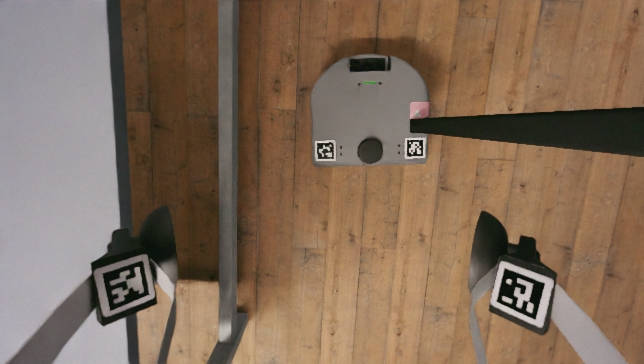

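Request:
execute_actions(
  actions=[
    {"r2":{"base":{"rotate_rad":-0.06},"joints":{"arm_m":0.45}}},
  ],
  cameras=[],
)

Request:
execute_actions(
  actions=[
    {"r2":{"base":{"translate_m":-0.15}}},
  ],
  cameras=["r2_head_camera","r2_wrist_camera"],
)

Scene clock: 288.77 s.
r1.base_odometry: x=+0.591 y=+3.510 heading=-1.844 (m, m, rad; r1's odometry frame)
r1.turned_by_wheels: +0.000 (rad since the last result)
r1.turned_by_imu: +0.001 (rad since the last result)
r1.base_tilt: forward=-1.0 right=-0.6 (deg)
r1.lidar_m: 1.46 2.34 1.78 1.73 1.51 1.15 1.12 1.18 1.69 0.79 3.20 1.47
r1.head_depth_mm: 2562 2838 3021 2247 1774 1456 1232 / 2576 2850 3074 2220 1764 1442 1233 / 2570 2877 3070 2229 1747 1442 1220 / 2598 2910 2866 2210 1737 1429 1221 / 2600 2903 857 2058 1625 1356 1216 / 2629 2931 2836 2181 1726 1416 1216 / 2645 2965 2960 2171 1717 1416 1203
r1.base_status: not commanded
r1.joint_positions: lift_m=+0.372 arm_m=+0.002 wrist_yaw_rad=+0.373 wrist_pitch_rad=-0.019 wrist_roll_rad=+0.000 gripper_m=+0.070 head_pan_rad=-1.564 head_tilt_rad=-0.604
r1.joint_status: not commanded
r1.on_its_own: wrist_yaw_rad is held at +0.374, not at your +0.450, by its stall guard, which is not easing now
r1.motor_effort: left_wheel=+0(1) right_wheel=+2(1) lift_m=+31(32) arm_m=-4(4) wrist_yaw_rad=+1(1) wrist_pitch_rad=+6(6) wrist_roll_rad=+0(0) gripper_m=-1(0) head_pan_rad=-1(3) head_tilt_rad=+3(2) (%)
r1.hand_pose: x=+0.0717 y=-0.3854 z=+0.4814 quat_wxyz=(+0.696, +0.138, -0.693, +0.124) (m; r1's base frame)
r1.wrist_depth_mm: - - - - - - - / - - - - - - - / - - - - - - - / - - - - - - - / - - - - - - - / - - - - - - 941 / - - 899 883 797 779 752
r2.base_odometry: x=-0.688 y=+0.561 heading=+3.010 (m, m, rad; r2's odometry frame)
r2.turned_by_wheels: -0.060 (rad since the last result)
r2.turned_by_imu: -0.059 (rad since the last result)
r2.base_tilt: forward=+0.5 right=+0.6 (deg)
r2.lidar_m: 3.26 2.28 1.70 1.65 1.72 2.40 2.55 0.56 0.41 0.40 0.42 0.58
r2.head_depth_mm: 1016 762 663 633 1357 1203 1119 / 1035 820 693 637 1370 1211 1144 / 2605 859 731 633 1388 1207 1153 / 2690 874 740 640 1393 1210 1130 / 2685 888 750 646 1413 1220 1139 / 2733 900 757 652 1425 1235 1145 / 2813 915 765 661 1422 1240 1154
r2.base_status: done
r2.joint_positions: lift_m=+1.080 arm_m=+0.450 wrist_yaw_rad=-0.039 wrist_pitch_rad=-1.543 wrist_roll_rad=+1.566 gripper_m=+0.150 head_pan_rad=-1.563 head_tilt_rad=-0.889
r2.joint_status: all done
r2.motor_effort: left_wheel=+1(5) right_wheel=-1(4) lift_m=+29(29) arm_m=+5(7) wrist_yaw_rad=+0(1) wrist_pitch_rad=-3(3) wrist_roll_rad=+2(2) gripper_m=+0(0) head_pan_rad=-2(1) head_tilt_rad=-7(6) (%)
r2.hand_pose: x=-0.0209 y=-0.5773 z=+0.9618 quat_wxyz=(-0.012, -0.013, -0.716, -0.697) (m; r2's base frame)
r2.wrist_depth_mm: 335 332 332 332 265 334 - / 352 345 351 347 342 342 - / 360 361 358 353 356 349 - / 366 370 367 366 365 365 - / 381 376 375 374 373 - - / 394 - 388 391 390 - - / 405 402 400 400 398 - -
pictures: none
No camera images: the call's "cameras" was empty. Leave "cameras" out to get every camera's image.

Scene clock: 291.57 s.
r1.base_odometry: x=+0.591 y=+3.510 heading=-1.844 (m, m, rad; r1's odometry frame)
r1.turned_by_wheels: +0.000 (rad since the last result)
r1.turned_by_imu: +0.001 (rad since the last result)
r1.base_tilt: forward=-0.9 right=-0.4 (deg)
r1.lidar_m: 1.46 2.33 1.77 1.74 1.51 1.15 1.12 1.18 1.68 0.79 3.20 1.46
r1.head_depth_mm: 2554 2843 3048 2253 1756 1452 1236 / 2603 2835 3063 2250 1758 1446 1230 / 2578 2886 3066 2231 1756 1441 1225 / 2594 2884 2872 2209 1746 1429 1218 / 2598 2892 861 2039 1634 1347 1217 / 2641 2907 2825 2174 1723 1420 1210 / 2648 2926 2956 2177 1713 1413 1206
r1.base_status: not commanded
r1.joint_positions: lift_m=+0.372 arm_m=+0.002 wrist_yaw_rad=+0.373 wrist_pitch_rad=-0.019 wrist_roll_rad=+0.000 gripper_m=+0.070 head_pan_rad=-1.564 head_tilt_rad=-0.604
r1.joint_status: not commanded
r1.on_its_own: wrist_yaw_rad is held at +0.374, not at your +0.450, by its stall guard, which is not easing now
r1.motor_effort: left_wheel=-1(1) right_wheel=+2(2) lift_m=+32(32) arm_m=-4(4) wrist_yaw_rad=+1(1) wrist_pitch_rad=+6(6) wrist_roll_rad=+0(1) gripper_m=+0(0) head_pan_rad=-3(2) head_tilt_rad=+3(2) (%)
r1.hand_pose: x=+0.0717 y=-0.3854 z=+0.4814 quat_wxyz=(+0.696, +0.138, -0.693, +0.124) (m; r1's base frame)
r1.wrist_depth_mm: - - - - - - - / - - - - - - - / - - - - - - - / - - - - - - - / - - - - - - - / - - - - - - 948 / - - 888 876 801 781 751
r2.base_odometry: x=-0.540 y=+0.542 heading=+3.010 (m, m, rad; r2's odometry frame)
r2.turned_by_wheels: +0.000 (rad since the last result)
r2.turned_by_imu: +0.000 (rad since the last result)
r2.base_tilt: forward=+0.5 right=+0.5 (deg)
r2.lidar_m: 3.40 2.29 1.70 1.65 1.73 2.41 2.40 0.55 0.41 0.40 0.41 0.58
r2.head_depth_mm: 1021 775 670 632 1359 1201 1120 / 2554 826 677 628 1369 1195 1144 / 2634 674 675 633 1378 1203 1155 / 2656 825 695 640 1397 1205 1131 / 2723 886 747 647 1406 1218 1136 / 2743 901 755 653 1405 1239 1145 / 2792 911 765 659 1415 1244 1149
r2.base_status: done
r2.joint_positions: lift_m=+1.080 arm_m=+0.450 wrist_yaw_rad=-0.039 wrist_pitch_rad=-1.543 wrist_roll_rad=+1.566 gripper_m=+0.150 head_pan_rad=-1.563 head_tilt_rad=-0.889
r2.joint_status: not commanded
r2.motor_effort: left_wheel=+2(1) right_wheel=-1(7) lift_m=+29(29) arm_m=+6(5) wrist_yaw_rad=+0(0) wrist_pitch_rad=-3(3) wrist_roll_rad=+2(2) gripper_m=+0(0) head_pan_rad=-2(4) head_tilt_rad=-6(6) (%)
r2.hand_pose: x=-0.0209 y=-0.5773 z=+0.9618 quat_wxyz=(-0.012, -0.013, -0.716, -0.697) (m; r2's base frame)
r2.wrist_depth_mm: 331 334 332 332 291 331 - / 348 344 339 344 325 341 - / 353 352 233 351 337 352 - / 351 367 361 361 328 367 - / 303 285 284 283 288 - - / 390 - 391 389 381 - - / 405 402 403 399 399 - -
pictures: r2_head_camera (sideways: a quarter turn clockwise sets it upright), r2_wrist_camera
Images, in order (width x height): r2_head_camera 896x504, r2_wrist_camera 644x364.

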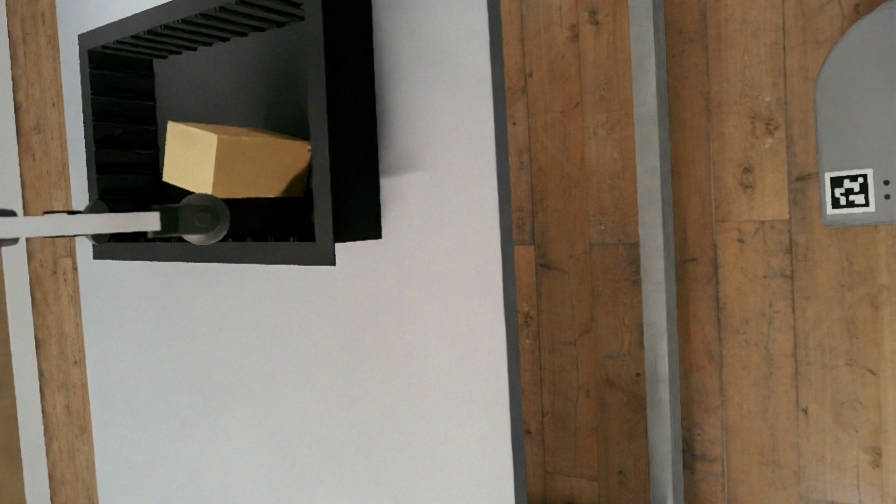

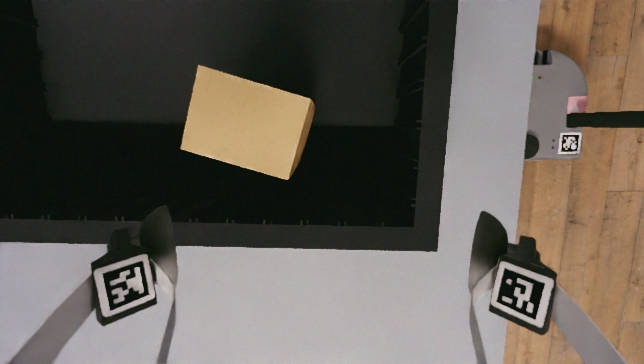

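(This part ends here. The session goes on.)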